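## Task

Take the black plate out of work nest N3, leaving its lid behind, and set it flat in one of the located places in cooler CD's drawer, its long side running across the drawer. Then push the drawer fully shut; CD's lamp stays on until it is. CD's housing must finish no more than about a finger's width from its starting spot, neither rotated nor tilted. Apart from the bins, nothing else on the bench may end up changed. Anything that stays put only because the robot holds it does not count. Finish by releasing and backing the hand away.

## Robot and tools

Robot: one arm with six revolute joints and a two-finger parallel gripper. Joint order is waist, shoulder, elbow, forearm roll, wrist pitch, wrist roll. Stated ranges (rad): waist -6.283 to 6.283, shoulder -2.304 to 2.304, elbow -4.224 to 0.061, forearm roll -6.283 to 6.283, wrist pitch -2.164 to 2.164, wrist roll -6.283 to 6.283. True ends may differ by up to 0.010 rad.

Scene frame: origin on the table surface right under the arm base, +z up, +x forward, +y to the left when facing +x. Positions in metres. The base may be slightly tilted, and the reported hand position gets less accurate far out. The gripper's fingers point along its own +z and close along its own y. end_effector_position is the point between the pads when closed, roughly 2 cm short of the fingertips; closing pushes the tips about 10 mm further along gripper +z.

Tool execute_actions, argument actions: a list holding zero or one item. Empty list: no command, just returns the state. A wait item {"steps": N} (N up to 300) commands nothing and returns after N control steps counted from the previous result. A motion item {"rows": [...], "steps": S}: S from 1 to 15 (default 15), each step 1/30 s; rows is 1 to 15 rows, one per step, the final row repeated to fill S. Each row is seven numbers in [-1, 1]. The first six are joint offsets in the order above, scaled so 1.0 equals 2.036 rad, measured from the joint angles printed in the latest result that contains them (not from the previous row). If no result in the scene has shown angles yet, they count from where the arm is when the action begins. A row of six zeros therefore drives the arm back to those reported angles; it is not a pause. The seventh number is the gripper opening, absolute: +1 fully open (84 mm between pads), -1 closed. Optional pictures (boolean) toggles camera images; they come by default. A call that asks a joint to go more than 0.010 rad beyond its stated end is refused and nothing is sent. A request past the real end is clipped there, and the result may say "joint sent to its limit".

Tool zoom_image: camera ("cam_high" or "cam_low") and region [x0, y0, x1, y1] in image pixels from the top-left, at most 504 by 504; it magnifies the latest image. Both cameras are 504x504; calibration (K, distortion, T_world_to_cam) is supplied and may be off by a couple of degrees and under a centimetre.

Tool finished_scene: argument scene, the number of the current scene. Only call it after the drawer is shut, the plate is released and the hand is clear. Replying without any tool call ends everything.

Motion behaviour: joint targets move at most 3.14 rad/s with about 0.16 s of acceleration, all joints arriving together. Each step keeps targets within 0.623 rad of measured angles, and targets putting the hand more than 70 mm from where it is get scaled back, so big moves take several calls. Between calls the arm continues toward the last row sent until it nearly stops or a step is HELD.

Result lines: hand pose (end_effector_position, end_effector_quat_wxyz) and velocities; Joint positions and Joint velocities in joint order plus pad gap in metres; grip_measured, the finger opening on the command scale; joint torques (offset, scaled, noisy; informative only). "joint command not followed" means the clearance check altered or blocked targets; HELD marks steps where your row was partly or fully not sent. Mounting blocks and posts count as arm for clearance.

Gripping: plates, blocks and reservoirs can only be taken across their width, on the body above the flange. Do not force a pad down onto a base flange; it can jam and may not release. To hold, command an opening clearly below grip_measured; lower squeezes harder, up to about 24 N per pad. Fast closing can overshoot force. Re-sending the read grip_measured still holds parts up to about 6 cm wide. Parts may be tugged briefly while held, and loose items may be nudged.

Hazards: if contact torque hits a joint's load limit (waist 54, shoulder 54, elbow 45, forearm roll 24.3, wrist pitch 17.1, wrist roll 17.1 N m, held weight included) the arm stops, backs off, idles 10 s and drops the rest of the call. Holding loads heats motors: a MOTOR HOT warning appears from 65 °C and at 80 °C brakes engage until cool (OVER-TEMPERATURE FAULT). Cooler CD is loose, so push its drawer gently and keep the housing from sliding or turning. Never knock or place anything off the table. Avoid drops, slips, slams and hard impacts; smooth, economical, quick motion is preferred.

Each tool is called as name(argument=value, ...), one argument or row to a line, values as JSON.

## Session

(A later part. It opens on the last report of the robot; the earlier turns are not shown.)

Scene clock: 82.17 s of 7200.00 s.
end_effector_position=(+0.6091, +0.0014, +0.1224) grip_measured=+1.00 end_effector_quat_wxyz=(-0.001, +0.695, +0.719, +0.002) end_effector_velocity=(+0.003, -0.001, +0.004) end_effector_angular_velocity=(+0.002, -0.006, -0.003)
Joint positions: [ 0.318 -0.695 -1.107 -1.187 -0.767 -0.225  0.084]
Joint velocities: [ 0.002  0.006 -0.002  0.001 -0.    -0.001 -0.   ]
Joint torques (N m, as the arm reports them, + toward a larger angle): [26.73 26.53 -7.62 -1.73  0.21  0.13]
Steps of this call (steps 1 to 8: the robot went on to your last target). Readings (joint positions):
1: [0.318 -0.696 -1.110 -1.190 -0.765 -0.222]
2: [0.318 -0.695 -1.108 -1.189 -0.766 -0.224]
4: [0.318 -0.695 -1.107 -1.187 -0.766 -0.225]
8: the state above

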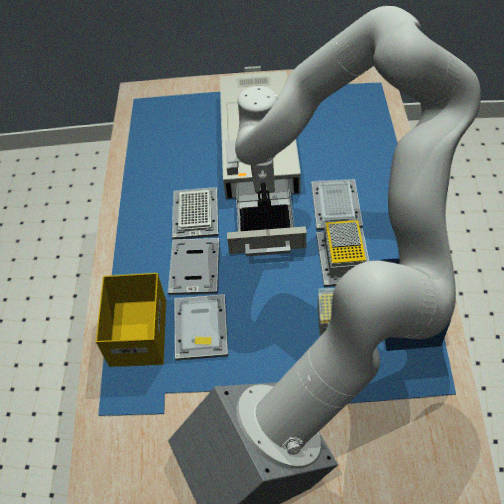

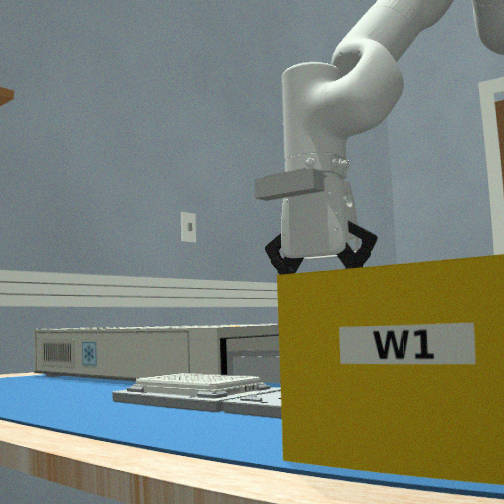

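execute_actions(
  actions=[
    {"rows":[[0.04,0.071,0.2,-0.1046,0.023,-0.582,-1]]},
  ],
  pictures=false,
)

execute_actions(
  actions=[
    {"steps":12},
  ],
  pictures=false,
)

execute_actions(
  actions=[
    {"rows":[[-0.06,-0.082,-0.026,-0.12,0.01,0.081,-1]]},
  ],
)

Scene clock: 85.40 s of 7200.00 s.
end_effector_position=(+0.4696, -0.0034, +0.1236) grip_measured=-1.00 end_effector_quat_wxyz=(+0.004, +0.091, +0.996, -0.000) end_effector_velocity=(-0.146, -0.017, +0.001) end_effector_angular_velocity=(-0.008, +0.006, +2.688)
Joint positions: [ 0.394 -0.56  -0.728 -1.385 -0.723 -1.218  0.   ]
Joint velocities: [ 0.075  0.134  0.379 -0.2    0.044 -2.322  0.   ]
Joint torques (N m, as the arm reports them, + toward a larger angle): [22.11 18.67 -7.95 -0.66  0.06  0.9 ]
Steps of this call (steps 1 to 15: the robot went on to your last target; steps 16 to 82: nothing new was sent; steps 83 to 97: all 15 steps of this action). Readings (joint positions):
83: [0.319 -0.694 -1.107 -1.187 -0.766 -0.227]
84: [0.320 -0.692 -1.101 -1.190 -0.766 -0.237]
86: [0.329 -0.675 -1.056 -1.214 -0.760 -0.309]
90: [0.360 -0.622 -0.902 -1.294 -0.743 -0.578]
97: the state above

Scene clock: 85.80 s of 7200.00 s.
end_effector_position=(+0.4590, -0.0047, +0.1237) grip_measured=-1.00 end_effector_quat_wxyz=(+0.004, -0.018, +1.000, -0.000) end_effector_velocity=(-0.001, -0.000, +0.000) end_effector_angular_velocity=(-0.000, -0.000, +0.008)
Joint positions: [ 0.4   -0.55  -0.7   -1.4   -0.72  -1.409  0.   ]
Joint velocities: [ 0.001  0.002  0.003 -0.002 -0.    -0.005  0.   ]
Joint torques (N m, as the arm reports them, + toward a larger angle): [20.95 18.2  -5.97 -1.74  0.23  0.11]
Steps of this call (steps 1 to 12: the robot went on to your last target). Readings (joint positions):
1: [0.396 -0.557 -0.717 -1.391 -0.722 -1.288]
2: [0.398 -0.554 -0.709 -1.395 -0.721 -1.340]
4: [0.399 -0.551 -0.703 -1.398 -0.720 -1.392]
8: [0.400 -0.551 -0.701 -1.399 -0.720 -1.408]
12: the state above

Scene clock: 86.30 s of 7200.00 s.
end_effector_position=(+0.4605, -0.0034, +0.0453) grip_measured=-1.00 end_effector_quat_wxyz=(+0.001, -0.019, +1.000, +0.001) end_effector_velocity=(-0.001, +0.000, -0.001) end_effector_angular_velocity=(+0.000, +0.001, +0.000)
Joint positions: [ 0.278 -0.716 -0.753 -1.643 -0.699 -1.245  0.   ]
Joint velocities: [-0.002 -0.003 -0.    -0.004  0.     0.003  0.   ]
Joint torques (N m, as the arm reports them, + toward a larger angle): [22.06 20.53 -3.58 -1.7   0.2   0.14]
Steps of this call (steps 1 to 15: all 15 steps of this action). Readings (joint positions):
1: [0.400 -0.551 -0.700 -1.401 -0.720 -1.409]
2: [0.396 -0.555 -0.702 -1.410 -0.719 -1.403]
4: [0.364 -0.599 -0.718 -1.478 -0.713 -1.357]
8: [0.285 -0.708 -0.748 -1.626 -0.701 -1.259]
15: the state above

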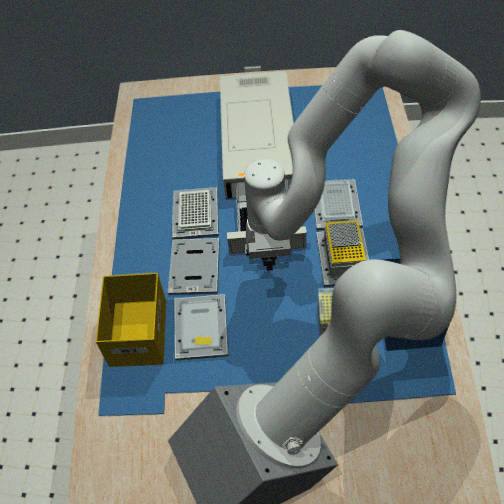

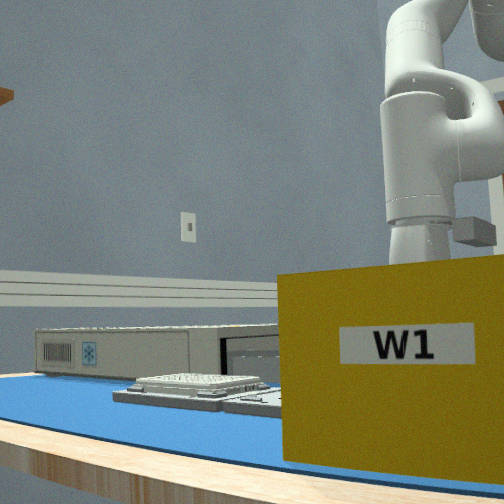

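execute_actions(
  actions=[
    {"rows":[[-0.001,-0.0015,-0.007,0.0054,0,-0.0085,-1],[-0.002,-0.003,-0.014,0.011,0,-0.017,-1],[-0.003,-0.0045,-0.02,0.016,0,-0.025,-1],[-0.0035,-0.0053,-0.024,0.019,0,-0.03,-1],[-0.004,-0.006,-0.028,0.022,0,-0.034,-1],[-0.0046,-0.007,-0.032,0.025,0,-0.039,-1],[-0.0052,-0.008,-0.036,0.028,0,-0.044,-1],[-0.0058,-0.009,-0.04,0.031,0,-0.049,-1],[-0.0064,-0.0097,-0.044,0.0345,0,-0.054,-1],[-0.007,-0.0106,-0.048,0.0376,0,-0.059,-1],[-0.008,-0.012,-0.055,0.043,0,-0.0675,-1],[-0.009,-0.014,-0.063,0.049,0,-0.077,-1],[-0.0103,-0.0157,-0.071,0.0556,0,-0.087,-1],[-0.0115,-0.0175,-0.079,0.062,0,-0.097,-1],[-0.0125,-0.019,-0.086,0.0674,0.001,-0.1056,-1]]},
  ],
  pictures=false,
)

execute_actions(
  actions=[
    {"steps":8},
  ],
  pictures=false,
)

execute_actions(
  actions=[
    {"rows":[[-0.0006,-0.002,-0.0068,0.005,-0.0004,-0.0073,-1],[-0.0012,-0.004,-0.0136,0.01,-0.0008,-0.0146,-1],[-0.0018,-0.006,-0.0204,0.015,-0.0012,-0.022,-1],[-0.0024,-0.008,-0.027,0.02,-0.0016,-0.029,-1],[-0.003,-0.01,-0.034,0.025,-0.002,-0.0365,-1],[-0.0036,-0.012,-0.041,0.03,-0.0025,-0.044,-1],[-0.0042,-0.014,-0.048,0.035,-0.003,-0.051,-1],[-0.0048,-0.016,-0.0545,0.04,-0.0034,-0.058,-1],[-0.0054,-0.018,-0.061,0.045,-0.0038,-0.066,-1],[-0.006,-0.02,-0.068,0.05,-0.0042,-0.073,-1],[-0.0066,-0.0225,-0.075,0.055,-0.0046,-0.08,-1],[-0.0072,-0.025,-0.082,0.06,-0.005,-0.0876,-1],[-0.0078,-0.027,-0.089,0.065,-0.0055,-0.095,-1],[-0.0084,-0.0295,-0.096,0.069,-0.006,-0.102,-1]]},
  ],
  pictures=false,
)

execute_actions(
  actions=[
    {"steps":8},
  ],
)

Scene clock: 90.77 s of 7200.00 s.
end_effector_position=(+0.5120, -0.0014, +0.0446) grip_measured=-1.00 end_effector_quat_wxyz=(+0.001, -0.020, +1.000, -0.001) end_effector_velocity=(+0.171, +0.003, +0.000) end_effector_angular_velocity=(+0.006, +0.003, +0.001)
Joint positions: [ 0.26  -0.745 -0.882 -1.542 -0.699 -1.403  0.   ]
Joint velocities: [-0.065 -0.097 -0.434  0.34   0.005 -0.527  0.   ]
Joint torques (N m, as the arm reports them, + toward a larger angle): [25.18 25.18 -5.71 -0.47  0.16 -0.03]
Steps of this call (steps 1 to 15: the robot went on to your last target; steps 16 to 90: nothing new was sent; then 0.97 s passed at rest; steps 91 to 105: all 15 steps of this action). Readings (joint positions):
91: [0.278 -0.717 -0.754 -1.644 -0.699 -1.245]
92: [0.277 -0.718 -0.757 -1.641 -0.699 -1.250]
94: [0.275 -0.721 -0.773 -1.628 -0.699 -1.269]
98: [0.270 -0.729 -0.811 -1.598 -0.699 -1.315]
105: the state above

Scene clock: 91.03 s of 7200.00 s.
end_effector_position=(+0.5300, -0.0008, +0.0449) grip_measured=-1.00 end_effector_quat_wxyz=(+0.001, -0.020, +1.000, +0.000) end_effector_velocity=(-0.000, +0.000, -0.001) end_effector_angular_velocity=(+0.000, +0.006, +0.004)
Joint positions: [ 0.253 -0.755 -0.928 -1.506 -0.697 -1.459  0.   ]
Joint velocities: [-0.001 -0.003 -0.004  0.009  0.001 -0.012  0.   ]
Joint torques (N m, as the arm reports them, + toward a larger angle): [25.19 25.39 -4.68 -1.74  0.18  0.29]
Steps of this call (steps 1 to 8: the robot went on to your last target). Readings (joint positions):
1: [0.257 -0.748 -0.897 -1.530 -0.699 -1.421]
2: [0.256 -0.751 -0.910 -1.521 -0.698 -1.436]
4: [0.254 -0.753 -0.924 -1.510 -0.698 -1.452]
8: the state above

Scene clock: 91.53 s of 7200.00 s.
end_effector_position=(+0.5905, +0.0027, +0.0456) grip_measured=-1.00 end_effector_quat_wxyz=(+0.001, -0.020, +1.000, +0.001) end_effector_velocity=(+0.140, +0.009, -0.000) end_effector_angular_velocity=(+0.016, -0.005, +0.007)
Joint positions: [ 0.238 -0.805 -1.094 -1.385 -0.708 -1.637  0.   ]
Joint velocities: [-0.035 -0.133 -0.4    0.268 -0.024 -0.408  0.   ]
Joint torques (N m, as the arm reports them, + toward a larger angle): [25.83 29.61 -5.53 -3.31  0.47  0.39]
Steps of this call (steps 1 to 15: all 15 steps of this action). Readings (joint positions):
1: [0.253 -0.755 -0.928 -1.506 -0.697 -1.460]
2: [0.253 -0.756 -0.931 -1.503 -0.698 -1.464]
4: [0.251 -0.761 -0.947 -1.491 -0.699 -1.481]
8: [0.247 -0.775 -0.997 -1.455 -0.702 -1.534]
15: the state above

Scene clock: 91.80 s of 7200.00 s.
end_effector_position=(+0.6004, +0.0033, +0.0456) grip_measured=-1.00 end_effector_quat_wxyz=(+0.001, -0.021, +1.000, +0.001) end_effector_velocity=(+0.001, -0.000, -0.000) end_effector_angular_velocity=(-0.000, +0.001, +0.002)
Joint positions: [ 0.236 -0.815 -1.123 -1.366 -0.71  -1.666  0.   ]
Joint velocities: [-0.    -0.001 -0.003  0.003 -0.001 -0.005  0.   ]
Joint torques (N m, as the arm reports them, + toward a larger angle): [27.3  27.98 -5.72 -1.68  0.27  0.18]
Steps of this call (steps 1 to 8: the robot went on to your last target). Readings (joint positions):
1: [0.237 -0.809 -1.106 -1.377 -0.708 -1.648]
2: [0.237 -0.811 -1.114 -1.372 -0.709 -1.656]
4: [0.236 -0.814 -1.121 -1.368 -0.709 -1.663]
8: the state above

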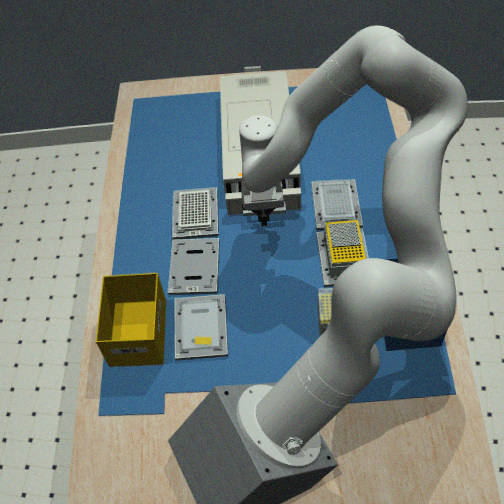

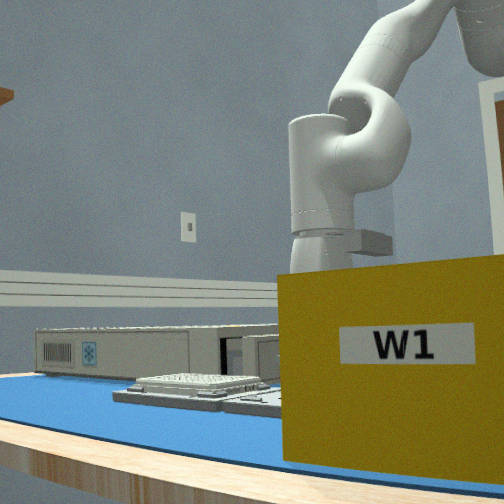

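execute_actions(
  actions=[
    {"rows":[[-0.0004,-0.0015,-0.004,0.0024,-0.0006,-0.0038,-1],[-0.0007,-0.003,-0.0083,0.0049,-0.0011,-0.0076,-1],[-0.0011,-0.0046,-0.0124,0.0073,-0.0017,-0.0113,-1],[-0.0015,-0.006,-0.0166,0.0097,-0.0022,-0.015,-1],[-0.0018,-0.0077,-0.0207,0.012,-0.0028,-0.019,-1],[-0.0022,-0.0092,-0.025,0.0146,-0.0034,-0.0227,-1],[-0.0025,-0.0108,-0.029,0.017,-0.004,-0.0265,-1],[-0.003,-0.0123,-0.033,0.0195,-0.0045,-0.03,-1],[-0.0033,-0.014,-0.0373,0.022,-0.005,-0.034,-1],[-0.0036,-0.0154,-0.0414,0.0244,-0.0056,-0.0378,-1]]},
  ],
)

zoom_image(
  camera="cam_low",
  region=[180, 300, 290, 390],
)

Scene clock: 95.50 s of 7200.00 s.
end_effector_position=(+0.6283, +0.0041, +0.0447) grip_measured=-1.00 end_effector_quat_wxyz=(+0.003, -0.020, +1.000, +0.000) end_effector_velocity=(+0.006, +0.001, -0.001) end_effector_angular_velocity=(-0.002, +0.003, +0.007)
Joint positions: [ 0.229 -0.845 -1.205 -1.318 -0.721 -1.742  0.   ]
Joint velocities: [-0.001 -0.012 -0.024  0.017 -0.005 -0.029  0.   ]
Joint torques (N m, as the arm reports them, + toward a larger angle): [28.14 28.84 -6.   -1.81  0.31  0.22]
Steps of this call (steps 1 to 30: the robot went on to your last target; steps 31 to 90: nothing new was sent; then 0.20 s passed at rest; steps 91 to 105: all 15 steps of this action). Readings (joint positions):
91: [0.236 -0.815 -1.123 -1.366 -0.710 -1.667]
92: [0.236 -0.816 -1.125 -1.364 -0.710 -1.669]
94: [0.235 -0.819 -1.135 -1.359 -0.712 -1.678]
98: [0.232 -0.831 -1.166 -1.341 -0.716 -1.706]
105: the state above

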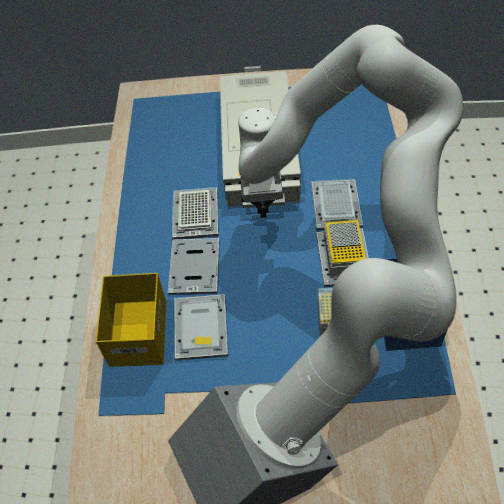

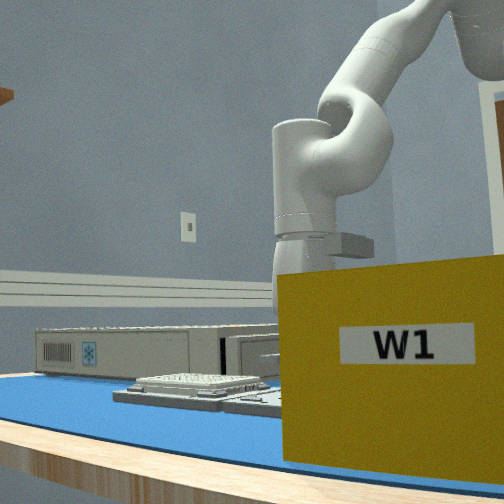

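Region (180, 300, 290, 390) of cam_low's 504x504 image, scaled by 4.582, with more detail than that image has; it fills the top 412 rows of this view, and the rest is white.

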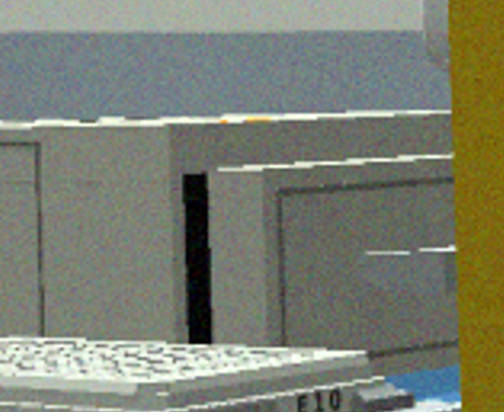

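execute_actions(
  actions=[
    {"rows":[[-0.0002,-0.001,-0.003,0.002,-0.0004,-0.0027,-1],[-0.0002,-0.001,-0.003,0.002,-0.0004,-0.0027,-1],[-0.0005,-0.002,-0.006,0.004,-0.0008,-0.0054,-1],[-0.0005,-0.002,-0.006,0.004,-0.0008,-0.0054,-1],[-0.0007,-0.003,-0.009,0.006,-0.0012,-0.008,-1],[-0.0007,-0.003,-0.009,0.006,-0.0012,-0.008,-1],[-0.001,-0.0042,-0.012,0.008,-0.0016,-0.011,-1],[-0.001,-0.0042,-0.012,0.008,-0.0016,-0.011,-1],[-0.0012,-0.0054,-0.015,0.01,-0.002,-0.0135,-1]]},
  ],
)

zoom_image(
  camera="cam_low",
  region=[180, 300, 290, 390],
)

Scene clock: 97.57 s of 7200.00 s.
end_effector_position=(+0.6382, +0.0043, +0.0448) grip_measured=-1.00 end_effector_quat_wxyz=(+0.002, -0.019, +1.000, +0.001) end_effector_velocity=(+0.001, -0.000, -0.000) end_effector_angular_velocity=(-0.000, +0.002, +0.001)
Joint positions: [ 0.226 -0.856 -1.236 -1.298 -0.725 -1.769  0.   ]
Joint velocities: [-0.001 -0.003 -0.005  0.005 -0.001 -0.007  0.   ]
Joint torques (N m, as the arm reports them, + toward a larger angle): [28.3  30.33 -6.21 -1.72  0.34  0.03]
Steps of this call (steps 1 to 15: the robot went on to your last target; steps 16 to 47: nothing new was sent; steps 48 to 62: all 15 steps of this action). Readings (joint positions):
48: [0.229 -0.846 -1.207 -1.316 -0.721 -1.743]
49: [0.229 -0.846 -1.208 -1.316 -0.721 -1.744]
51: [0.228 -0.848 -1.212 -1.313 -0.722 -1.748]
55: [0.227 -0.851 -1.223 -1.306 -0.723 -1.758]
62: the state above

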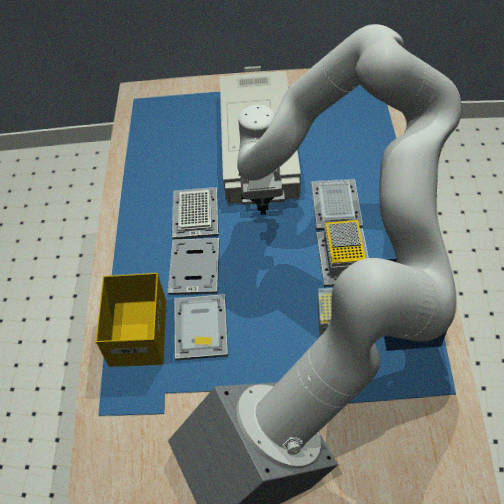

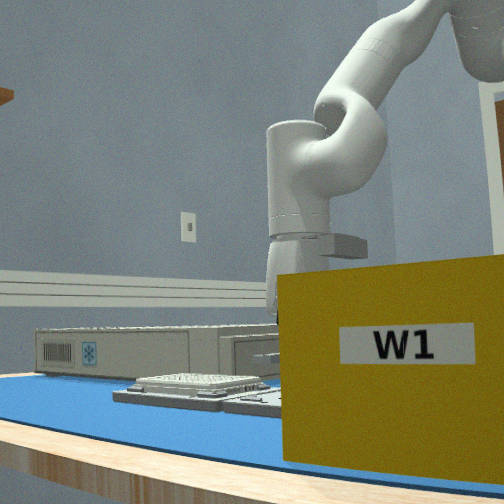

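Region (180, 300, 290, 390) of cam_low's 504x504 image, scaled by 4.582, with more detail than that image has; it fills the top 412 rows of this view, and the rest is white.

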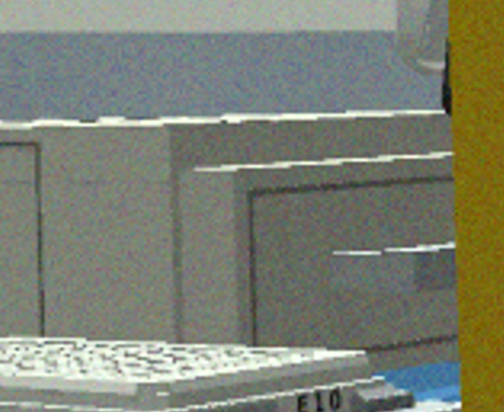

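Lamp appears off. Small extra push, then retreat.

execute_actions(
  actions=[
    {"rows":[[-0.0004,-0.0016,-0.0045,0.003,-0.0006,-0.004,-1]],"steps":10},
  ],
  pictures=false,
)

execute_actions(
  actions=[
    {"rows":[[0.003,0.012,0.035,-0.02,0.005,0.03,-1],[0.003,0.012,0.035,-0.02,0.005,0.03,-1],[0.003,0.012,0.035,-0.02,0.005,0.03,-1],[0.003,0.012,0.035,-0.02,0.005,0.03,-1],[0.085,0.15,0.26,-0.05,0,0.17,-1]]},
  ],
  pictures=false,
)

execute_actions(
  actions=[
    {"steps":12},
  ],
)

Scene clock: 99.13 s of 7200.00 s.
end_effector_position=(+0.6397, +0.0043, +0.0443) grip_measured=-1.00 end_effector_quat_wxyz=(+0.001, -0.019, +1.000, +0.000) end_effector_velocity=(+0.001, +0.000, -0.000) end_effector_angular_velocity=(+0.000, -0.001, +0.001)
Joint positions: [ 0.226 -0.86  -1.243 -1.291 -0.727 -1.777  0.   ]
Joint velocities: [-0.    -0.001 -0.002 -0.     0.    -0.001  0.   ]
Joint torques (N m, as the arm reports them, + toward a larger angle): [ 28.59  36.24 -12.91  -4.41   0.81   0.03]
Steps of this call (steps 1 to 15: the robot went on to your last target; steps 16 to 37: nothing new was sent; steps 38 to 47: all 10 steps of this action). Readings (joint positions):
38: [0.226 -0.856 -1.236 -1.297 -0.725 -1.769]
39: [0.226 -0.857 -1.238 -1.296 -0.725 -1.771]
41: [0.226 -0.859 -1.241 -1.293 -0.726 -1.775]
45: [0.226 -0.860 -1.243 -1.291 -0.727 -1.776]
47: the state above

Scene clock: 99.63 s of 7200.00 s.
end_effector_position=(+0.4987, +0.0011, +0.1117) grip_measured=-1.00 end_effector_quat_wxyz=(+0.004, -0.022, +1.000, -0.001) end_effector_velocity=(-0.395, -0.057, +0.165) end_effector_angular_velocity=(-0.026, -0.029, +0.019)
Joint positions: [ 0.365 -0.612 -0.81  -1.379 -0.725 -1.491  0.   ]
Joint velocities: [ 0.408  0.687  1.136 -0.154 -0.023  0.698  0.   ]
Joint torques (N m, as the arm reports them, + toward a larger angle): [19.2  12.51 -7.78 -1.53  0.2   0.03]
Steps of this call (steps 1 to 15: all 15 steps of this action). Readings (joint positions):
1: [0.226 -0.860 -1.243 -1.291 -0.726 -1.776]
2: [0.226 -0.857 -1.236 -1.296 -0.725 -1.769]
4: [0.229 -0.844 -1.202 -1.317 -0.719 -1.739]
8: [0.259 -0.788 -1.096 -1.340 -0.719 -1.668]
15: the state above

Scene clock: 100.03 s of 7200.00 s.
end_effector_position=(+0.4651, -0.0049, +0.1243) grip_measured=-1.00 end_effector_quat_wxyz=(+0.005, -0.022, +1.000, -0.003) end_effector_velocity=(-0.002, -0.000, +0.001) end_effector_angular_velocity=(-0.000, -0.000, +0.004)
Joint positions: [ 0.398 -0.555 -0.715 -1.393 -0.727 -1.431  0.   ]
Joint velocities: [ 0.003  0.003  0.006 -0.001 -0.     0.002  0.   ]
Joint torques (N m, as the arm reports them, + toward a larger angle): [21.11 18.77 -5.86 -1.84  0.24  0.07]
Steps of this call (steps 1 to 12: the robot went on to your last target). Readings (joint positions):
1: [0.377 -0.591 -0.775 -1.384 -0.725 -1.469]
2: [0.387 -0.574 -0.748 -1.388 -0.726 -1.453]
4: [0.396 -0.560 -0.722 -1.391 -0.726 -1.437]
8: [0.398 -0.556 -0.716 -1.392 -0.727 -1.431]
12: the state above

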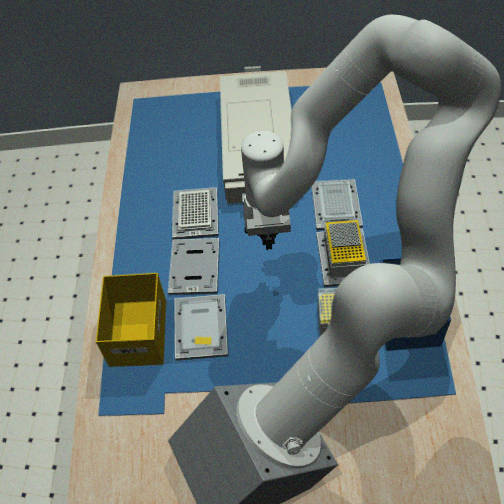

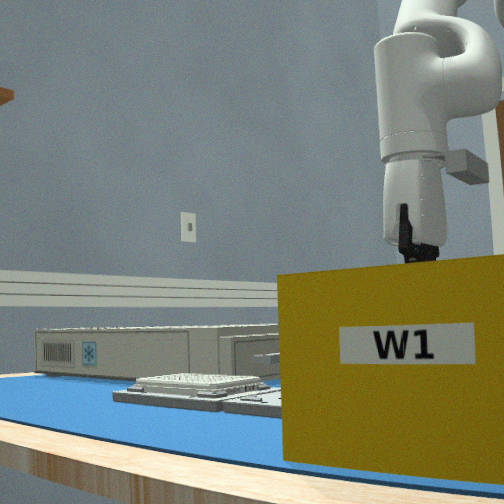

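finished_scene(
  scene=1,
)

The scene is finished: the task was done.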